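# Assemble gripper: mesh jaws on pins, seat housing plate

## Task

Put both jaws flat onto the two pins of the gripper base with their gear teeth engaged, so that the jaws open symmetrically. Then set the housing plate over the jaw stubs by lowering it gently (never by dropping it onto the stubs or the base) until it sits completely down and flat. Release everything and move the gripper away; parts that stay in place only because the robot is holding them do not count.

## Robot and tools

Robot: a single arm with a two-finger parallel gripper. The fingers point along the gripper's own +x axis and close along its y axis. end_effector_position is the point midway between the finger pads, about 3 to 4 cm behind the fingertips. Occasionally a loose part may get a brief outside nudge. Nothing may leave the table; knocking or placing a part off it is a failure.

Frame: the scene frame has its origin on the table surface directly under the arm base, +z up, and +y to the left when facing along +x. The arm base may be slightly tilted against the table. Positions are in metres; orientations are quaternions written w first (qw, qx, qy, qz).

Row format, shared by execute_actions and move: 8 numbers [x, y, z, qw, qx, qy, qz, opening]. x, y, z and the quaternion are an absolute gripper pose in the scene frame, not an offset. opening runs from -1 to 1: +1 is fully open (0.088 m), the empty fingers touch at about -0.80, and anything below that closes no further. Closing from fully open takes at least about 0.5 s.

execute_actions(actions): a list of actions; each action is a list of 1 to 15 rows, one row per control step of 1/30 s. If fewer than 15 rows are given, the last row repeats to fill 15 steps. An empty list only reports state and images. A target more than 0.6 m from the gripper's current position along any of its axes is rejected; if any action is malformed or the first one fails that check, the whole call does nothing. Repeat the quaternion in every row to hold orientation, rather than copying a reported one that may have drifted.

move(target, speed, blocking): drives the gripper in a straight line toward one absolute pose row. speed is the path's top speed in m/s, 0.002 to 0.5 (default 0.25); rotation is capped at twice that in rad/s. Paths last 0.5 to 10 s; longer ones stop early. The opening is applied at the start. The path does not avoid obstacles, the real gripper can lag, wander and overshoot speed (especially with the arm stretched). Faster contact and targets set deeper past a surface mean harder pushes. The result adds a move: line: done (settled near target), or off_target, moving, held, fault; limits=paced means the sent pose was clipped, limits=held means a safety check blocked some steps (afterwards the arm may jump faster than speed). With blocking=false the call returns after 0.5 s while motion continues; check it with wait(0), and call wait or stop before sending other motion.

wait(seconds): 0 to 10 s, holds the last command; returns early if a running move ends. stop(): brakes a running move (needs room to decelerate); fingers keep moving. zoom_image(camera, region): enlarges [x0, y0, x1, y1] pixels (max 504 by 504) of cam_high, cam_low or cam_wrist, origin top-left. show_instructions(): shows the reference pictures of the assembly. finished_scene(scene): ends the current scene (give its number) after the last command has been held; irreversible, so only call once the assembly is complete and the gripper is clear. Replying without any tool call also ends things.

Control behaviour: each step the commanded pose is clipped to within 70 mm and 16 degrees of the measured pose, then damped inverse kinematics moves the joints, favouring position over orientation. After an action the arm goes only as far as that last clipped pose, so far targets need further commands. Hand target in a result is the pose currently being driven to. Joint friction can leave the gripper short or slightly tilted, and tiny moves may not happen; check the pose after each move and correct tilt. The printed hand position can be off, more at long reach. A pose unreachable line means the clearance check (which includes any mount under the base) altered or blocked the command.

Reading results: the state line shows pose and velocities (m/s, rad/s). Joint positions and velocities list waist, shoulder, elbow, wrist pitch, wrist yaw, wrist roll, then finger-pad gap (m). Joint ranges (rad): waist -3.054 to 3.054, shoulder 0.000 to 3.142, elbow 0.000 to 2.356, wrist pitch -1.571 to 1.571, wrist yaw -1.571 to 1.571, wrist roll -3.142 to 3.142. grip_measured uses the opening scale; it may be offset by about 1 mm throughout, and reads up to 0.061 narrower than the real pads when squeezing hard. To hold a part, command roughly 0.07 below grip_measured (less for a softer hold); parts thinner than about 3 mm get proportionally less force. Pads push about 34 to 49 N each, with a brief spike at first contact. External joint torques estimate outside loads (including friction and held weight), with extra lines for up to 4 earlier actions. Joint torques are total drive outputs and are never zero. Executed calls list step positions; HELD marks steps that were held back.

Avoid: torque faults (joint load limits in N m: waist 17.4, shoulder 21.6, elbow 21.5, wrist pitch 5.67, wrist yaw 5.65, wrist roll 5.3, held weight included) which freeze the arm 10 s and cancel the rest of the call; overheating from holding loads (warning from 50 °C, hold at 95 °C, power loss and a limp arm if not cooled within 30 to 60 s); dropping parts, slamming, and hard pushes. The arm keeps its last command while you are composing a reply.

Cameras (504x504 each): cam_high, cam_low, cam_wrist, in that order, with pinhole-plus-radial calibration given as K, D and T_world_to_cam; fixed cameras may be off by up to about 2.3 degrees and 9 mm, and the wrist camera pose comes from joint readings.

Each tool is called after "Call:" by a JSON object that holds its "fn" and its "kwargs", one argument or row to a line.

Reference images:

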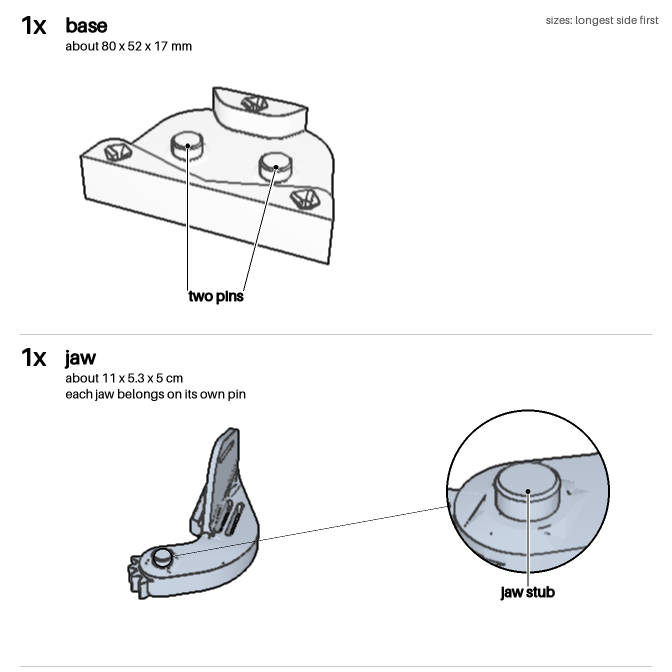

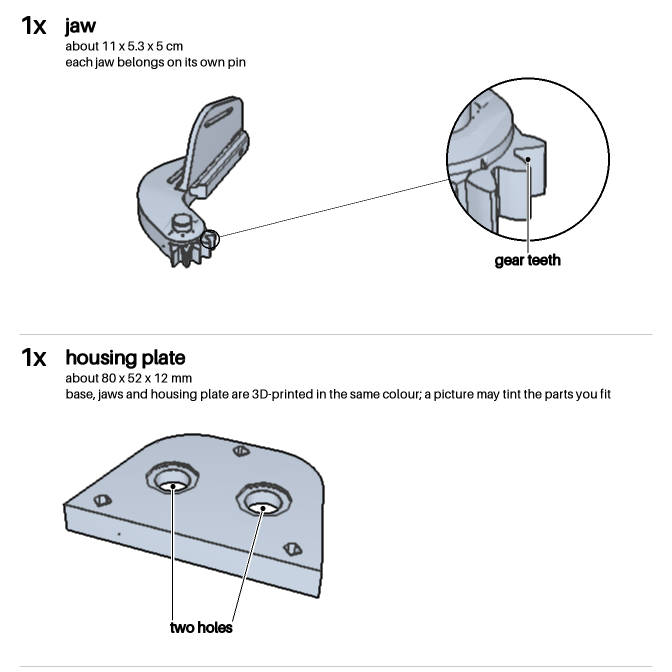

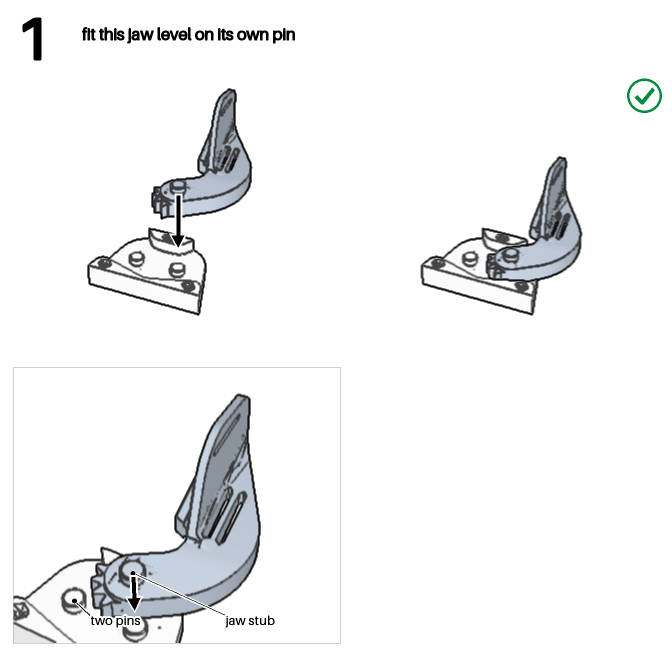

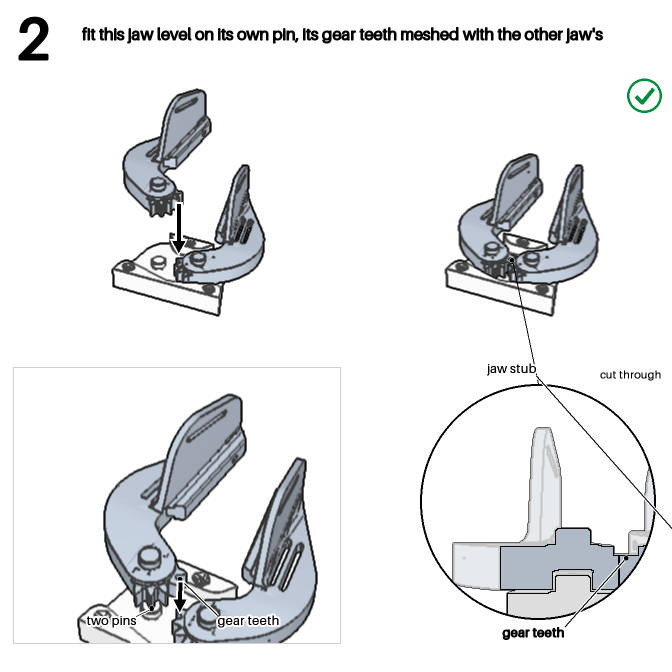

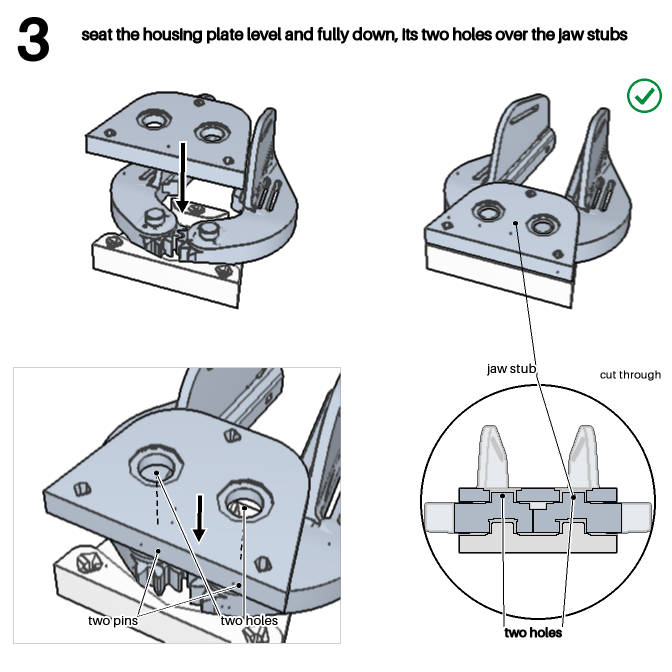

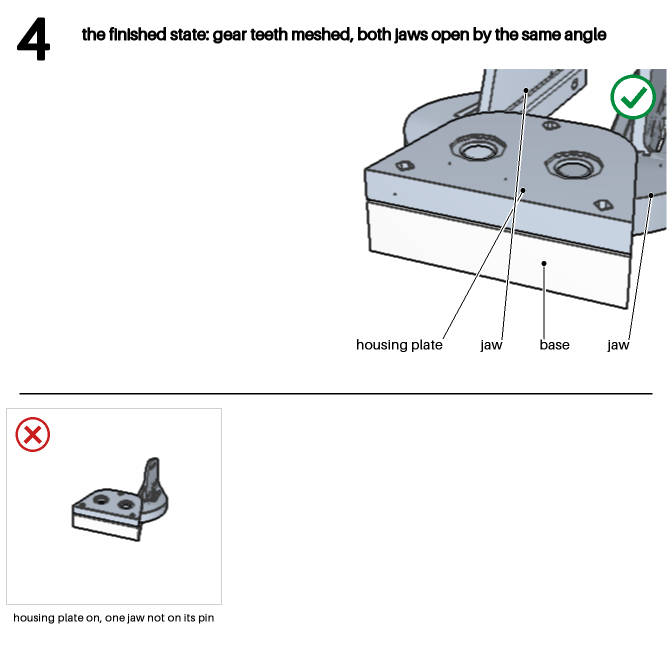

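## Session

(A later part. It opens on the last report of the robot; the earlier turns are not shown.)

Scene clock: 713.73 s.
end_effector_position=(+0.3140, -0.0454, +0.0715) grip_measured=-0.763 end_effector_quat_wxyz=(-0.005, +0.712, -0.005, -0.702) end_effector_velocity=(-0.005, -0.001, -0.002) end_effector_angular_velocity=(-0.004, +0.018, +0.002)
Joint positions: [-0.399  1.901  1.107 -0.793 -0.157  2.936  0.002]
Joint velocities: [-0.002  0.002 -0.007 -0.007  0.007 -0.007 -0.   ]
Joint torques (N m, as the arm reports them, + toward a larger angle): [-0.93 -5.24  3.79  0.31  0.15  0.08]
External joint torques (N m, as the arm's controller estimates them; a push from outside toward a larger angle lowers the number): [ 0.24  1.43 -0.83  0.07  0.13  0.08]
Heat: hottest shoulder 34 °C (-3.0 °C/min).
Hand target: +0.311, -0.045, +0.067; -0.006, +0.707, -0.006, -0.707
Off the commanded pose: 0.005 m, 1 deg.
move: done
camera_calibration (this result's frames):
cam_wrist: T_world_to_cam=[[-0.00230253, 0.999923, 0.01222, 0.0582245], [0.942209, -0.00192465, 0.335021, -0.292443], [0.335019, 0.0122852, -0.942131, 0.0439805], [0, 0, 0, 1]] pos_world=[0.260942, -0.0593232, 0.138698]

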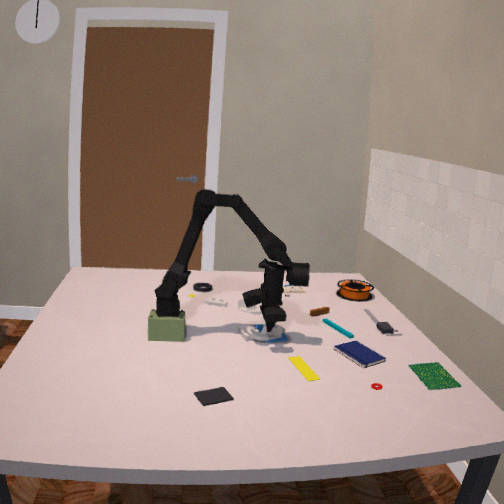

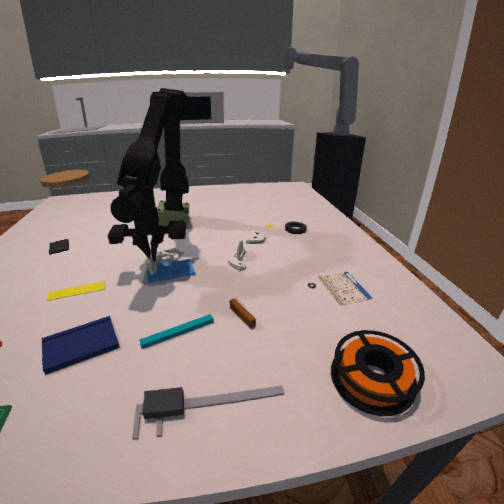

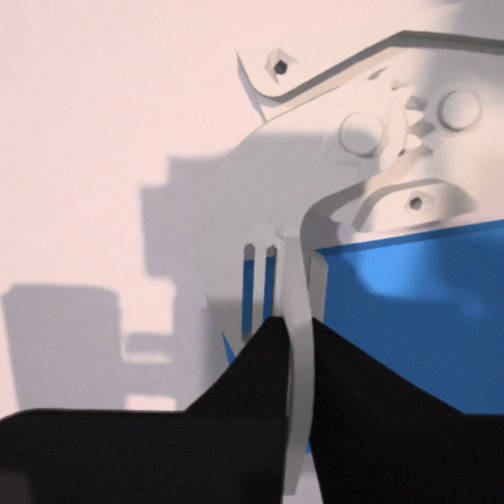

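Call:
{"fn": "move", "kwargs": {
  "target": [0.311, -0.0452, 0.0645, -0.0062, 0.7071, -0.0062, -0.7071, -0.86],
  "speed": 0.005
}}

Call:
{"fn": "zoom_image", "kwargs": {
  "camera": "cam_wrist",
  "region": [200, 0, 504, 250]
}}

Scene clock: 720.97 s.
end_effector_position=(+0.3144, -0.0456, +0.0707) grip_measured=-0.763 end_effector_quat_wxyz=(-0.005, +0.714, -0.006, -0.701) end_effector_velocity=(-0.003, -0.003, +0.001) end_effector_angular_velocity=(-0.006, +0.008, -0.001)
Joint positions: [-0.399  1.901  1.104 -0.786 -0.157  2.936  0.002]
Joint velocities: [-0.007 -0.002 -0.002 -0.007  0.007 -0.007 -0.   ]
Joint torques (N m, as the arm reports them, + toward a larger angle): [-0.86 -4.84  3.79  0.44  0.14  0.11]
External joint torques (N m, as the arm's controller estimates them; a push from outside toward a larger angle lowers the number): [ 0.39  1.92 -0.9   0.18  0.11  0.12]
Heat: hottest shoulder 34 °C (-2.0 °C/min).
Hand target: +0.311, -0.045, +0.065; -0.006, +0.707, -0.006, -0.707
Off the commanded pose: 0.007 m, 1 deg.
move: done
camera_calibration (this result's frames):
cam_wrist: T_world_to_cam=[[-0.00216624, 0.999933, 0.0113888, 0.0584735], [0.94097, -0.00181669, 0.338484, -0.292464], [0.338482, 0.0114498, -0.940903, 0.0419056], [0, 0, 0, 1]] pos_world=[0.261142, -0.0594807, 0.137758]

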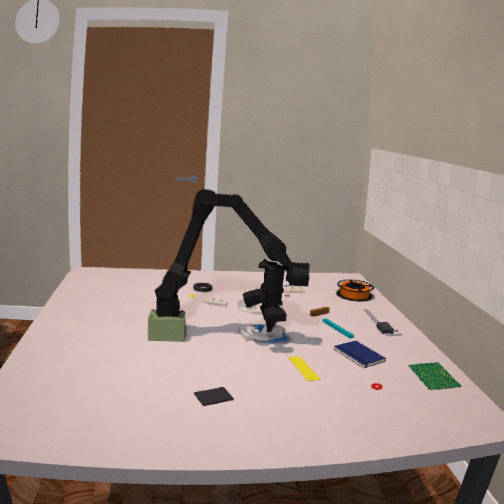

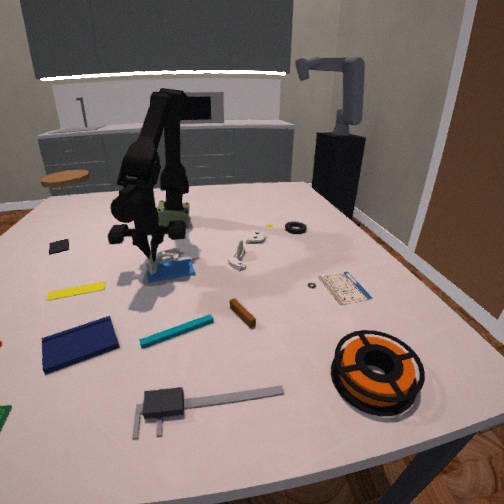

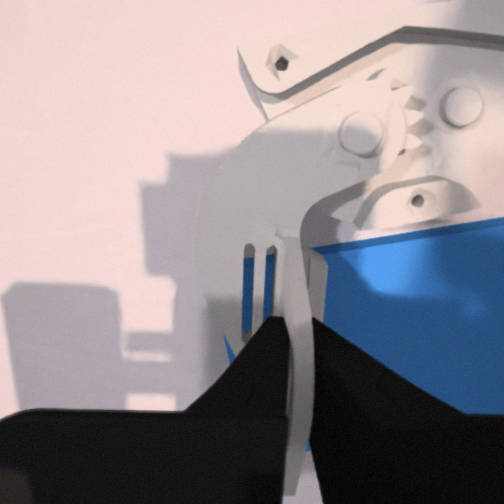

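Region (200, 0, 504, 250) of cam_wrist's 504x504 image, scaled by 1.658, with more detail than that image has; it fills the top 414 rows of this view, and the rest is white.

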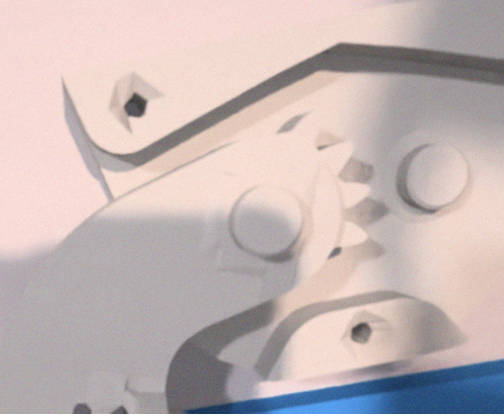

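Call:
{"fn": "execute_actions", "kwargs": {
  "actions": []
}}

Scene clock: 740.80 s.
end_effector_position=(+0.3144, -0.0456, +0.0707) grip_measured=-0.763 end_effector_quat_wxyz=(-0.005, +0.714, -0.006, -0.701) end_effector_velocity=(-0.002, +0.004, +0.003) end_effector_angular_velocity=(+0.024, +0.007, +0.003)
Joint positions: [-0.399  1.901  1.103 -0.786 -0.157  2.936  0.002]
Joint velocities: [-0.002 -0.007  0.002 -0.022 -0.022 -0.007 -0.   ]
Joint torques (N m, as the arm reports them, + toward a larger angle): [-0.88 -4.89  3.79  0.45  0.13  0.08]
External joint torques (N m, as the arm's controller estimates them; a push from outside toward a larger angle lowers the number): [ 0.23  1.92 -0.88  0.23  0.13  0.08]
Heat: hottest shoulder 33 °C (-1.0 °C/min).
Hand target: +0.311, -0.045, +0.064; -0.006, +0.707, -0.006, -0.707
Off the commanded pose: 0.007 m, 1 deg.
camera_calibration (this result's frames):
cam_wrist: T_world_to_cam=[[-0.00216624, 0.999933, 0.0113888, 0.058476], [0.94097, -0.00181669, 0.338484, -0.292389], [0.338482, 0.0114498, -0.940903, 0.0418451], [0, 0, 0, 1]] pos_world=[0.261092, -0.0594824, 0.137675]

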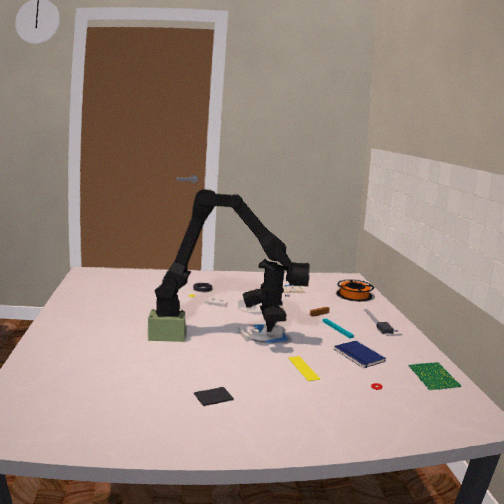

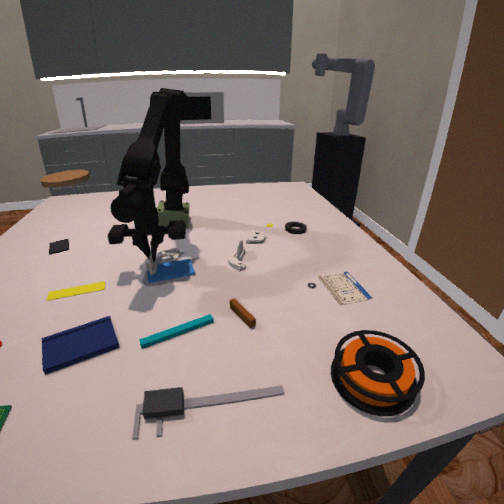

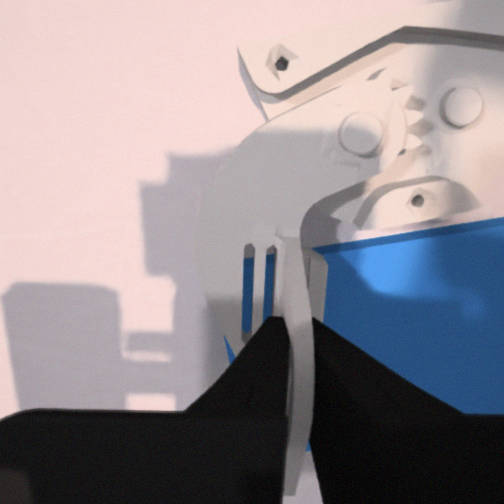

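Call:
{"fn": "execute_actions", "kwargs": {
  "actions": [
    [[0.3125,-0.0452,0.067,-0.0062,0.7071,-0.0062,-0.7071,-0.86]],
    [[0.3125,-0.0452,0.067,-0.0062,0.7071,-0.0062,-0.7071,-0.45]]
  ]
}}

Call:
{"fn": "move", "kwargs": {
  "target": [0.3125,-0.0452,0.16,-0.0062,0.7071,-0.0062,-0.7071,-0.45],
  "speed": 0.08
}}

Scene clock: 747.80 s.
end_effector_position=(+0.3126, -0.0451, +0.0690) grip_measured=-0.459 end_effector_quat_wxyz=(-0.006, +0.710, -0.005, -0.705) end_effector_velocity=(-0.003, -0.001, -0.001) end_effector_angular_velocity=(-0.005, +0.013, +0.018)
Joint positions: [-0.398  1.907  1.103 -0.792 -0.157  2.937  0.017]
Joint velocities: [-0.002  0.002 -0.002 -0.007  0.007 -0.022  0.002]
Joint torques (N m, as the arm reports them, + toward a larger angle): [-1.04 -5.52  4.91  0.09  0.17  0.08]
External joint torques (N m, as the arm's controller estimates them; a push from outside toward a larger angle lowers the number): [ 0.09  1.18  0.36 -0.11  0.15  0.08]
External joint torques at the end of the 1st action: [ 0.37  1.73  0.29 -0.4   0.11  0.08]
Heat: hottest shoulder 32 °C (-3.0 °C/min).
Hand target: +0.313, -0.045, +0.067; -0.006, +0.707, -0.006, -0.707
Off the commanded pose: 0.002 m, 0 deg.
Step readings (end_effector_position; steps 1 to 15: 1st action; 16 to 30: 2nd action):
0: (+0.3144, -0.0456, +0.0707)
1: (+0.3144, -0.0456, +0.0707)
2: (+0.3143, -0.0456, +0.0707)
4: (+0.3142, -0.0455, +0.0707)
8: (+0.3141, -0.0455, +0.0707)
15: (+0.3140, -0.0455, +0.0707)
16: (+0.3139, -0.0455, +0.0707)
17: (+0.3134, -0.0453, +0.0703)
19: (+0.3127, -0.0452, +0.0694)
23: (+0.3126, -0.0451, +0.0690)
30: end_effector_position above
camera_calibration (this result's frames):
cam_wrist: T_world_to_cam=[[-0.00102382, 0.999903, 0.0139161, 0.0574442], [0.944702, -0.00359637, 0.32791, -0.290684], [0.327928, 0.0134823, -0.944607, 0.0445307], [0, 0, 0, 1]] pos_world=[0.260066, -0.0590844, 0.136583]

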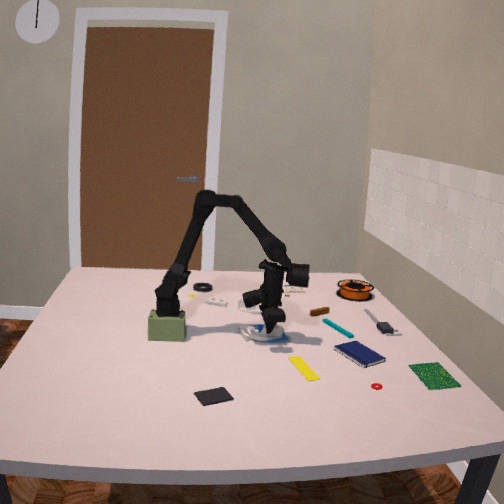

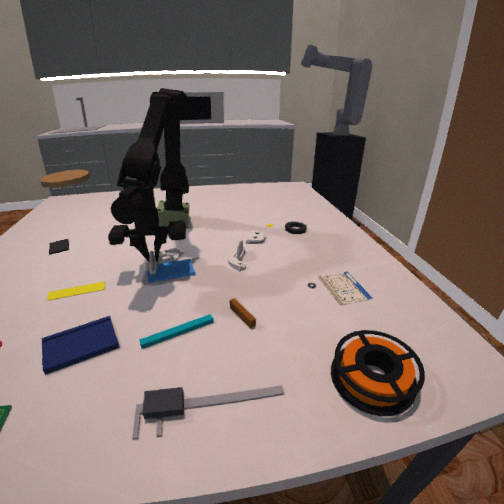

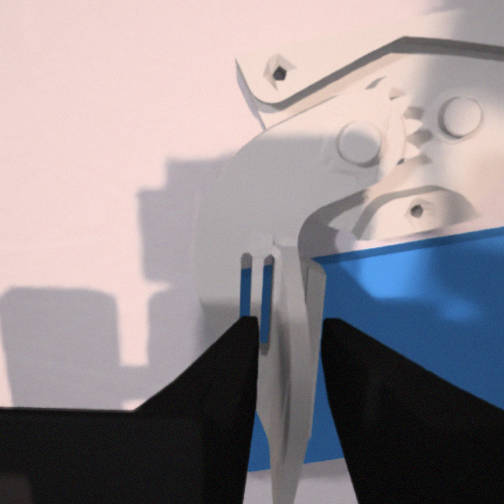

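Scene clock: 749.37 s.
end_effector_position=(+0.3091, -0.0439, +0.1532) grip_measured=-0.453 end_effector_quat_wxyz=(-0.010, +0.700, -0.004, -0.714) end_effector_velocity=(-0.004, +0.001, +0.004) end_effector_angular_velocity=(+0.013, +0.018, -0.003)
Joint positions: [-0.437  1.803  1.326 -1.153 -0.155  2.896  0.017]
Joint velocities: [-0.007 -0.002  0.012 -0.037 -0.007 -0.007 -0.   ]
Joint torques (N m, as the arm reports them, + toward a larger angle): [-1.56 -7.84  6.48 -0.04  0.17 -0.11]
External joint torques (N m, as the arm's controller estimates them; a push from outside toward a larger angle lowers the number): [-0.4  -1.29  1.33 -0.2   0.15 -0.11]
Heat: hottest shoulder 33 °C (-2.0 °C/min).
Hand target: +0.311, -0.045, +0.160; -0.006, +0.707, -0.006, -0.707
Off the commanded pose: 0.008 m, 1 deg.
move: done
camera_calibration (this result's frames):
cam_wrist: T_world_to_cam=[[0.00271407, 0.999788, 0.0203987, 0.052908], [0.953343, -0.00874488, 0.301763, -0.31383], [0.301877, 0.018628, -0.953165, 0.134816], [0, 0, 0, 1]] pos_world=[0.258346, -0.0581526, 0.222125]

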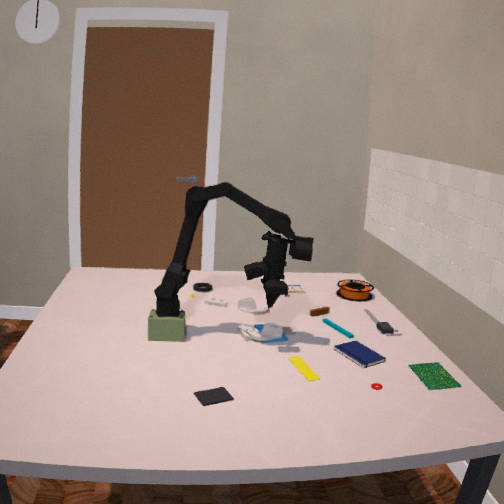

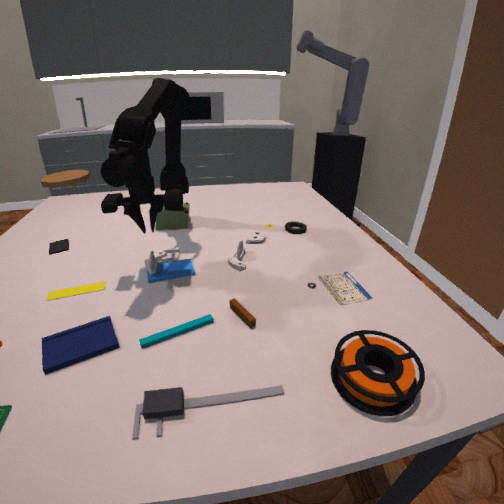

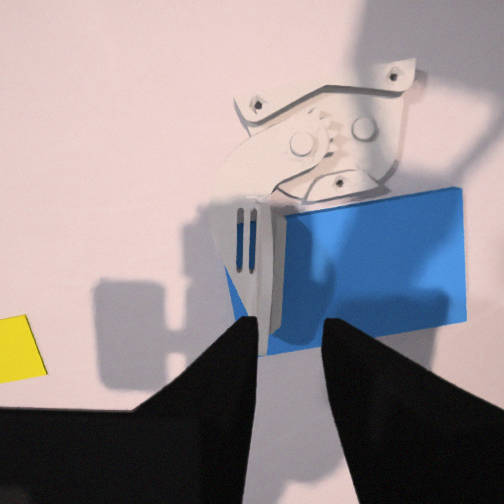

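Call:
{"fn": "zoom_image", "kwargs": {
  "camera": "cam_wrist",
  "region": [190, 50, 480, 360]
}}

Call:
{"fn": "zoom_image", "kwargs": {
  "camera": "cam_low",
  "region": [130, 230, 280, 290]
}}

Call:
{"fn": "zoom_image", "kwargs": {
  "camera": "cam_high",
  "region": [190, 285, 310, 355]
}}

Region (190, 50, 480, 360) of cam_wrist's 504x504 image, scaled by 1.626, with more detail than that image has; it fills the left 471 columns of this view, and the rest is white.

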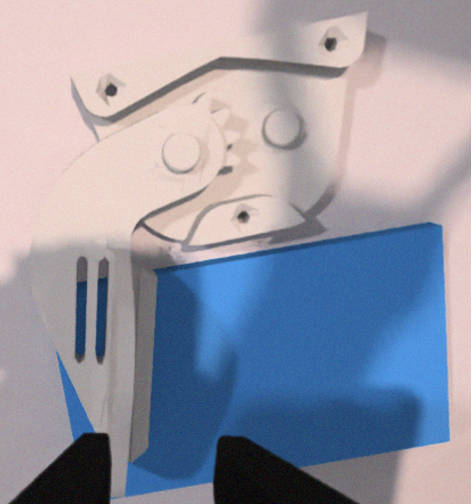

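Region (130, 230, 280, 290) of cam_low's 504x504 image, scaled by 3.360, with more detail than that image has; it fills the top 202 rows of this view, and the rest is white.

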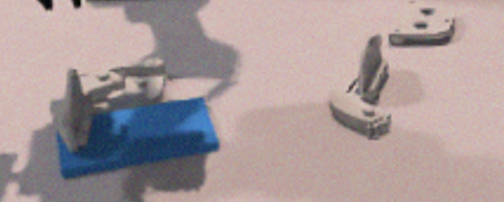

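Region (190, 285, 310, 355) of cam_high's 504x504 image, scaled by 4.200, with more detail than that image has; it fills the top 294 rows of this view, and the rest is white.

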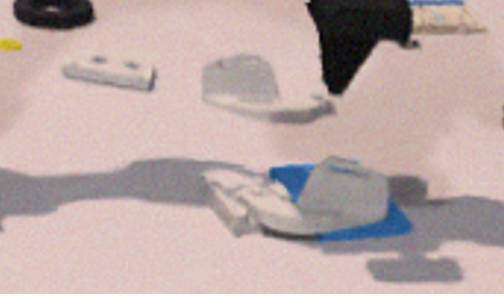

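Call:
{"fn": "move", "kwargs": {
  "target": [0.27,0.175,0.17,0.7010,0.0923,0.7010,-0.0923,-0.45],
  "speed": 0.3
}}

Scene clock: 780.80 s.
end_effector_position=(+0.2686, +0.1749, +0.1697) grip_measured=-0.452 end_effector_quat_wxyz=(+0.699, +0.098, +0.703, -0.091) end_effector_velocity=(-0.002, +0.002, +0.003) end_effector_angular_velocity=(+0.008, +0.001, +0.025)
Joint positions: [ 0.275  1.653  1.352 -1.197 -0.151  0.727  0.017]
Joint velocities: [ 0.002 -0.007  0.002 -0.007 -0.007 -0.022 -0.   ]
Joint torques (N m, as the arm reports them, + toward a larger angle): [-0.71 -5.13  6.82  0.15  0.18 -0.1 ]
External joint torques (N m, as the arm's controller estimates them; a push from outside toward a larger angle lowers the number): [ 0.21  1.37  1.4  -0.17  0.16 -0.09]
Heat: hottest shoulder 36 °C (+3.0 °C/min).
Hand target: +0.271, +0.176, +0.170; +0.700, +0.095, +0.702, -0.089
Off the commanded pose: 0.001 m, 1 deg.
move: done
camera_calibration (this result's frames):
cam_wrist: T_world_to_cam=[[-0.248612, -0.9686, 0.00236896, 0.248766], [-0.915012, 0.235658, 0.327444, 0.176448], [-0.31772, 0.0792386, -0.944868, 0.313078], [0, 0, 0, 1]] pos_world=[0.322769, 0.174566, 0.237451]

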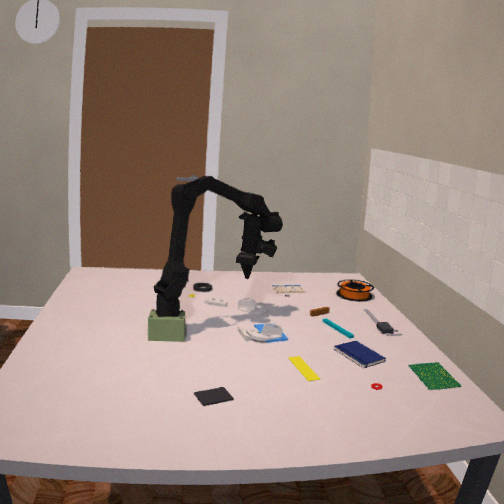

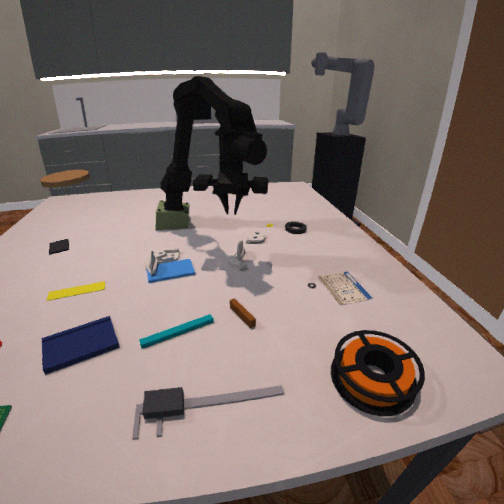

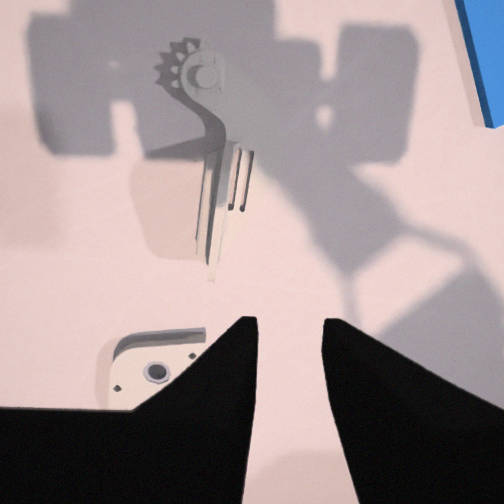

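Call:
{"fn": "zoom_image", "kwargs": {
  "camera": "cam_wrist",
  "region": [100, 20, 340, 320]
}}

Region (100, 20, 340, 320) of cam_wrist's 504x504 image, scaled by 1.680, with more detail than that image has; it fills the left 403 columns of this view, and the rest is white.

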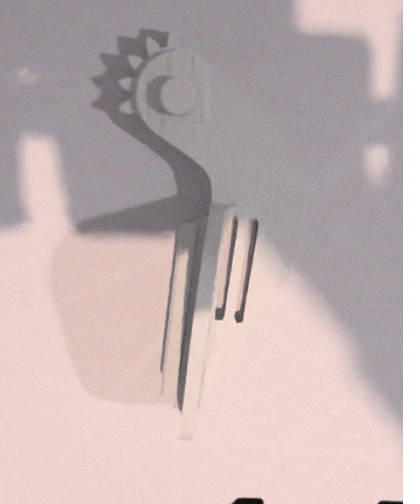

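Call:
{"fn": "move", "kwargs": {
  "target": [0.2925,0.193,0.105,0.6916,0.1470,0.6916,-0.1470,-0.45],
  "speed": 0.12
}}

Scene clock: 809.37 s.
end_effector_position=(+0.2944, +0.1943, +0.1101) grip_measured=-0.452 end_effector_quat_wxyz=(+0.695, +0.150, +0.689, -0.142) end_effector_velocity=(-0.003, -0.002, -0.004) end_effector_angular_velocity=(-0.004, +0.022, -0.013)
Joint positions: [ 0.321  1.811  1.312 -0.98  -0.14   0.923  0.017]
Joint velocities: [-0.002  0.007 -0.007 -0.007 -0.007  0.007 -0.   ]
Joint torques (N m, as the arm reports them, + toward a larger angle): [-0.67 -5.93  4.49  0.36  0.18  0.1 ]
External joint torques (N m, as the arm's controller estimates them; a push from outside toward a larger angle lowers the number): [ 0.42  1.42 -0.58  0.07  0.14  0.1 ]
Heat: hottest shoulder 34 °C (+1.0 °C/min).
Hand target: +0.293, +0.193, +0.105; +0.692, +0.147, +0.692, -0.147
Off the commanded pose: 0.006 m, 1 deg.
move: done
camera_calibration (this result's frames):
cam_wrist: T_world_to_cam=[[-0.388382, -0.921498, -0.00080321, 0.306484], [-0.874365, 0.368242, 0.316045, 0.178501], [-0.290939, 0.123449, -0.948744, 0.24732], [0, 0, 0, 1]] pos_world=[0.347063, 0.186161, 0.178475]

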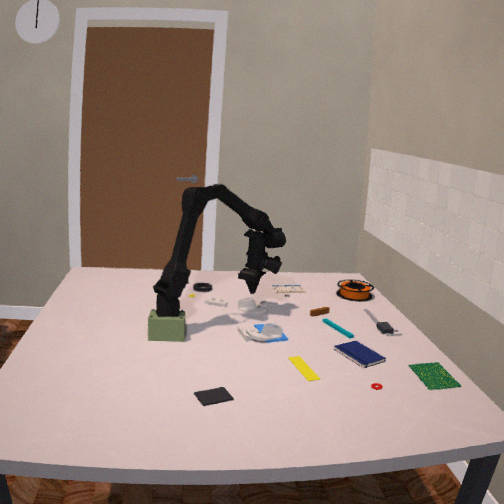

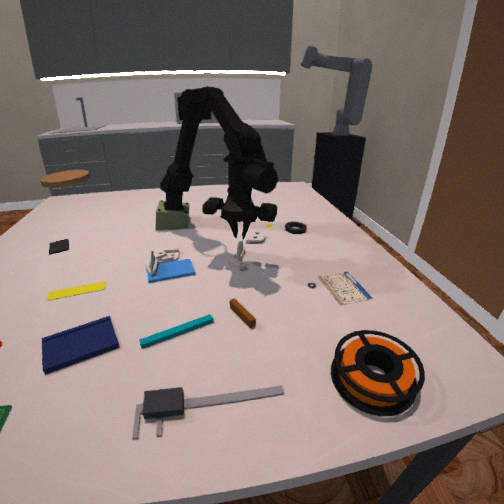

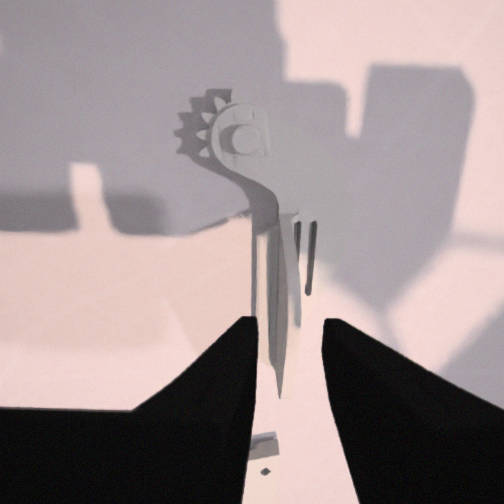

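Call:
{"fn": "zoom_image", "kwargs": {
  "camera": "cam_wrist",
  "region": [160, 80, 380, 420]
}}

Region (160, 80, 380, 420) of cam_wrist's 504x504 image, scaled by 1.482, with more detail than that image has; it fills the left 326 columns of this view, and the rest is white.

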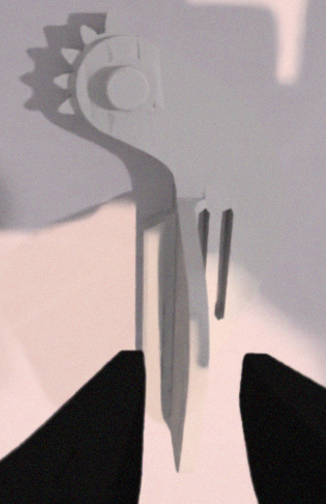

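Call:
{"fn": "move", "kwargs": {
  "target": [0.2912,0.1903,0.0597,0.6916,0.1470,0.6916,-0.1470,-0.45],
  "speed": 0.05
}}

Scene clock: 828.30 s.
end_effector_position=(+0.2939, +0.1922, +0.0648) grip_measured=-0.452 end_effector_quat_wxyz=(+0.695, +0.151, +0.689, -0.142) end_effector_velocity=(-0.001, +0.004, +0.000) end_effector_angular_velocity=(+0.023, +0.005, +0.011)
Joint positions: [ 0.335  1.875  1.205 -0.806 -0.138  0.937  0.017]
Joint velocities: [ 0.002 -0.002 -0.002  0.007 -0.022 -0.007 -0.   ]
Joint torques (N m, as the arm reports them, + toward a larger angle): [-0.89 -6.05  3.96  0.36  0.18  0.08]
External joint torques (N m, as the arm's controller estimates them; a push from outside toward a larger angle lowers the number): [ 0.13  1.44 -0.87  0.02  0.15  0.09]
Heat: hottest shoulder 34 °C (-1.0 °C/min).
Hand target: +0.292, +0.190, +0.060; +0.692, +0.147, +0.692, -0.147
Off the commanded pose: 0.006 m, 1 deg.
move: done
camera_calibration (this result's frames):
cam_wrist: T_world_to_cam=[[-0.388878, -0.921288, -0.00155129, 0.304512], [-0.874513, 0.368604, 0.315213, 0.193182], [-0.28983, 0.123936, -0.94902, 0.204081], [0, 0, 0, 1]] pos_world=[0.346507, 0.184042, 0.133256]

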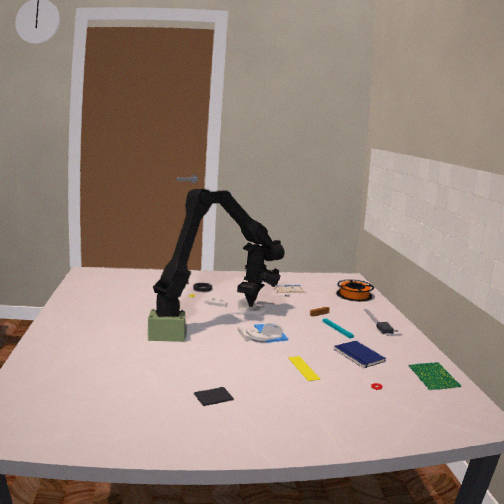

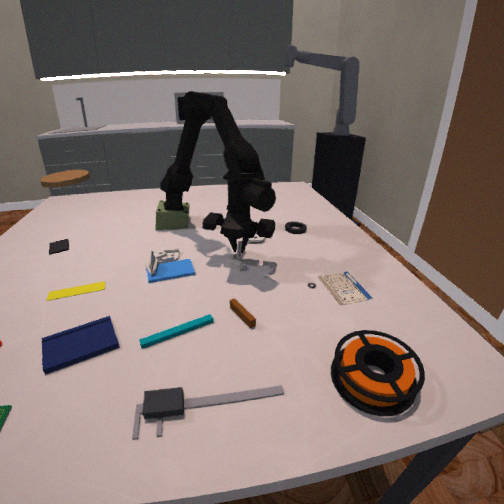

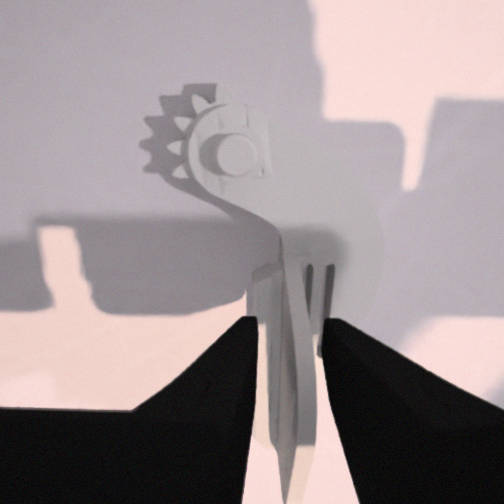

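Call:
{"fn": "execute_actions", "kwargs": {
  "actions": [
    [[0.292,0.1905,0.060,0.6916,0.1470,0.6916,-0.1470,-0.65]],
    [[0.292,0.1905,0.060,0.6916,0.1470,0.6916,-0.1470,-0.86]]
  ]
}}

Scene clock: 835.27 s.
end_effector_position=(+0.2939, +0.1922, +0.0642) grip_measured=-0.772 end_effector_quat_wxyz=(+0.695, +0.150, +0.689, -0.142) end_effector_velocity=(+0.000, -0.004, +0.001) end_effector_angular_velocity=(-0.010, +0.002, -0.016)
Joint positions: [ 0.335  1.876  1.205 -0.805 -0.138  0.937  0.001]
Joint velocities: [-0.007 -0.002 -0.002 -0.007  0.007  0.007 -0.   ]
Joint torques (N m, as the arm reports them, + toward a larger angle): [-0.95 -6.11  4.27  0.22  0.18  0.07]
External joint torques (N m, as the arm's controller estimates them; a push from outside toward a larger angle lowers the number): [ 0.18  1.34 -0.46 -0.08  0.13  0.07]
External joint torques at the end of the 1st action: [ 0.17  1.49 -0.5  -0.12  0.16  0.04]
Heat: hottest shoulder 34 °C (-1.0 °C/min).
Hand target: +0.292, +0.191, +0.060; +0.692, +0.147, +0.692, -0.147
Off the commanded pose: 0.005 m, 1 deg.
Step readings (end_effector_position; steps 1 to 15: 1st action; 16 to 30: 2nd action):
0: (+0.2940, +0.1922, +0.0645)
1: (+0.2940, +0.1922, +0.0645)
2: (+0.2940, +0.1922, +0.0643)
4: (+0.2940, +0.1922, +0.0643)
8: (+0.2940, +0.1922, +0.0642)
15: (+0.2940, +0.1922, +0.0642)
16: (+0.2940, +0.1922, +0.0642)
17: (+0.2940, +0.1922, +0.0642)
19: (+0.2939, +0.1921, +0.0642)
23: (+0.2939, +0.1922, +0.0642)
30: end_effector_position above
camera_calibration (this result's frames):
cam_wrist: T_world_to_cam=[[-0.388982, -0.921245, -0.000699966, 0.304449], [-0.874304, 0.368923, 0.315418, 0.193212], [-0.290319, 0.123304, -0.948952, 0.20378], [0, 0, 0, 1]] pos_world=[0.346513, 0.184065, 0.132648]

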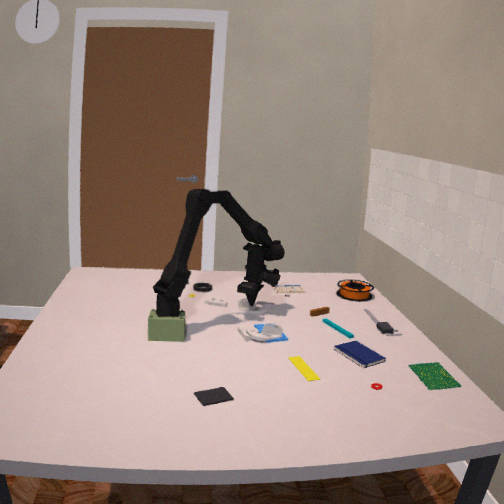

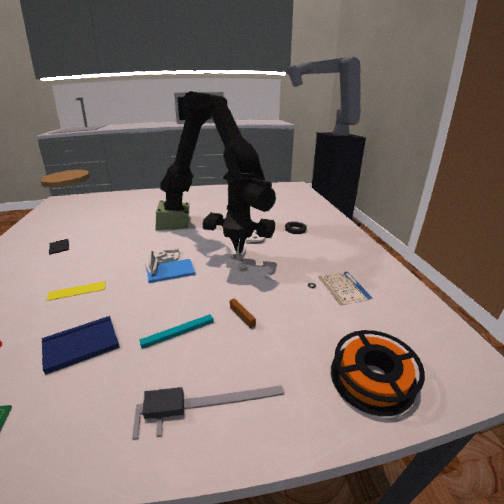

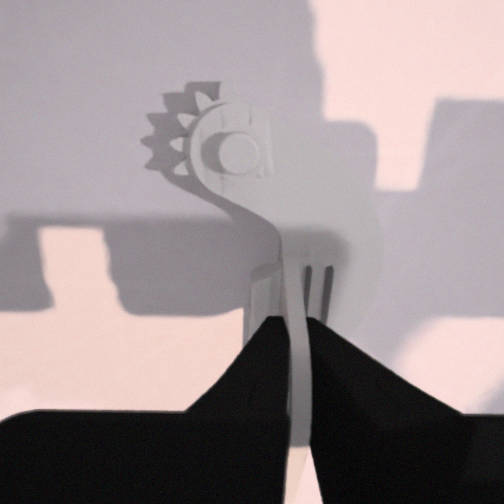

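Call:
{"fn": "move", "kwargs": {
  "target": [0.292,0.19,0.145,0.6916,0.1470,0.6916,-0.1470,-0.86],
  "speed": 0.1
}}

Call:
{"fn": "move", "kwargs": {
  "target": [0.293,0.032,0.14,0.1512,0.6908,0.1512,-0.6908,-0.86],
  "speed": 0.25
}}

Scene clock: 866.67 s.
end_effector_position=(+0.2881, +0.1882, +0.1369) grip_measured=-0.772 end_effector_quat_wxyz=(+0.684, +0.142, +0.698, -0.153) end_effector_velocity=(+0.003, +0.001, +0.005) end_effector_angular_velocity=(+0.012, -0.008, +0.002)
Joint positions: [ 0.305  1.783  1.384 -1.121 -0.138  0.905  0.001]
Joint velocities: [-0.007 -0.002  0.017 -0.007 -0.007 -0.007 -0.   ]
Joint torques (N m, as the arm reports them, + toward a larger angle): [-1.32 -8.72  6.73  0.06  0.12 -0.11]
External joint torques (N m, as the arm's controller estimates them; a push from outside toward a larger angle lowers the number): [-0.23 -1.41  1.47 -0.2   0.08 -0.11]
Heat: hottest shoulder 34 °C (+0.0 °C/min).
Hand target: +0.291, +0.189, +0.145; +0.692, +0.147, +0.692, -0.147
Off the commanded pose: 0.009 m, 1 deg.
move: off_target
camera_calibration (this result's frames):
cam_wrist: T_world_to_cam=[[-0.392492, -0.919225, 0.0312216, 0.294819], [-0.86193, 0.379451, 0.336294, 0.158333], [-0.320977, 0.105082, -0.941239, 0.282768], [0, 0, 0, 1]] pos_world=[0.342948, 0.181211, 0.203701]

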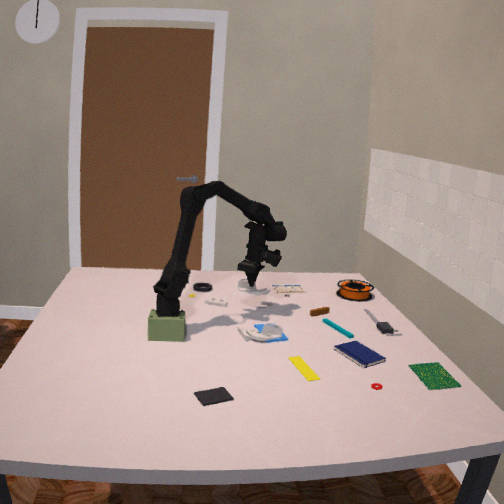

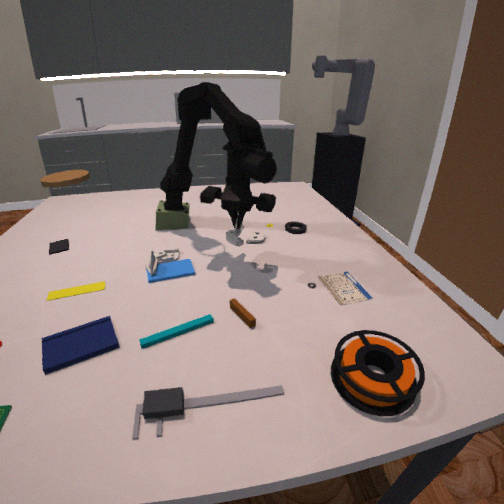

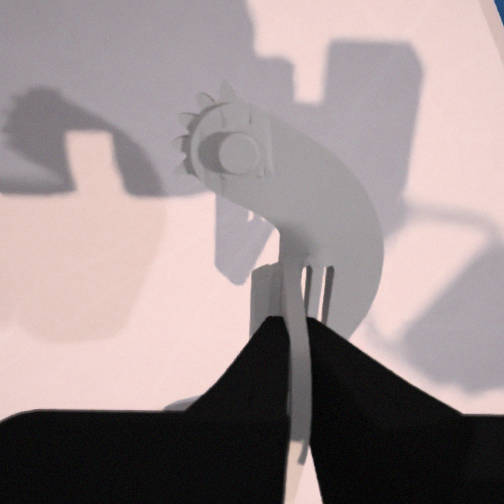

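Scene clock: 871.73 s.
end_effector_position=(+0.2937, +0.0322, +0.1380) grip_measured=-0.772 end_effector_quat_wxyz=(+0.155, +0.688, +0.152, -0.692) end_effector_velocity=(+0.001, -0.001, +0.000) end_effector_angular_velocity=(+0.007, -0.008, -0.013)
Joint positions: [-0.188  1.688  1.178 -1.064 -0.152  2.693  0.001]
Joint velocities: [-0.007 -0.002 -0.002  0.007 -0.007  0.007 -0.   ]
Joint torques (N m, as the arm reports them, + toward a larger angle): [-1.4  -7.05  4.45  0.25  0.09  0.1 ]
External joint torques (N m, as the arm's controller estimates them; a push from outside toward a larger angle lowers the number): [-0.32 -1.15 -0.63  0.04  0.05  0.1 ]
Heat: hottest shoulder 35 °C (+1.0 °C/min).
Hand target: +0.292, +0.031, +0.140; +0.154, +0.691, +0.149, -0.690
Off the commanded pose: 0.002 m, 1 deg.
move: done
camera_calibration (this result's frames):
cam_wrist: T_world_to_cam=[[-0.439493, 0.898186, 0.0103887, 0.111713], [0.854118, 0.414294, 0.314392, -0.280127], [0.278079, 0.147046, -0.949236, 0.125809], [0, 0, 0, 1]] pos_world=[0.253374, -0.00278391, 0.206332]

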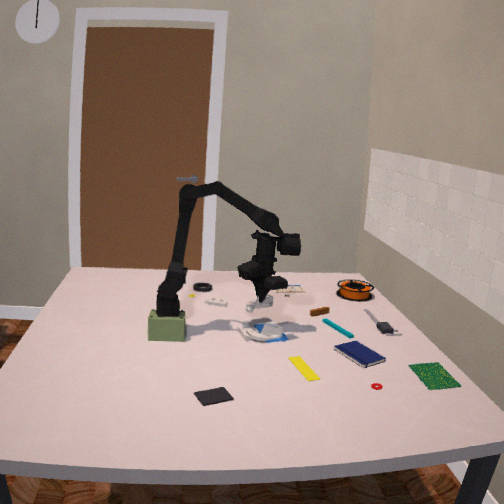

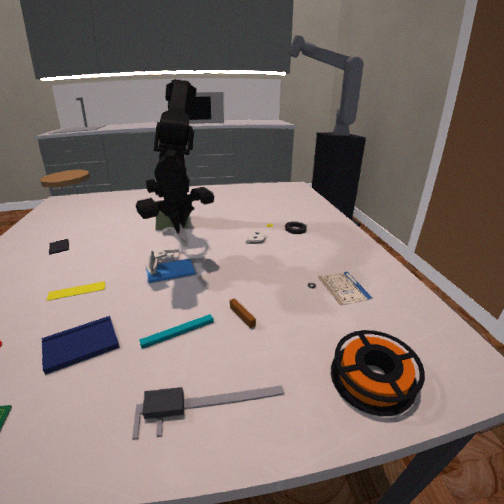

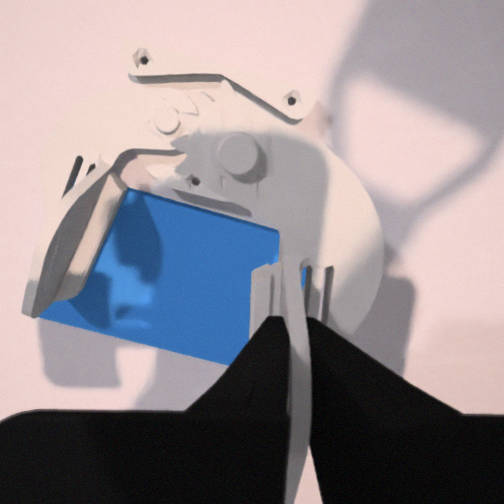

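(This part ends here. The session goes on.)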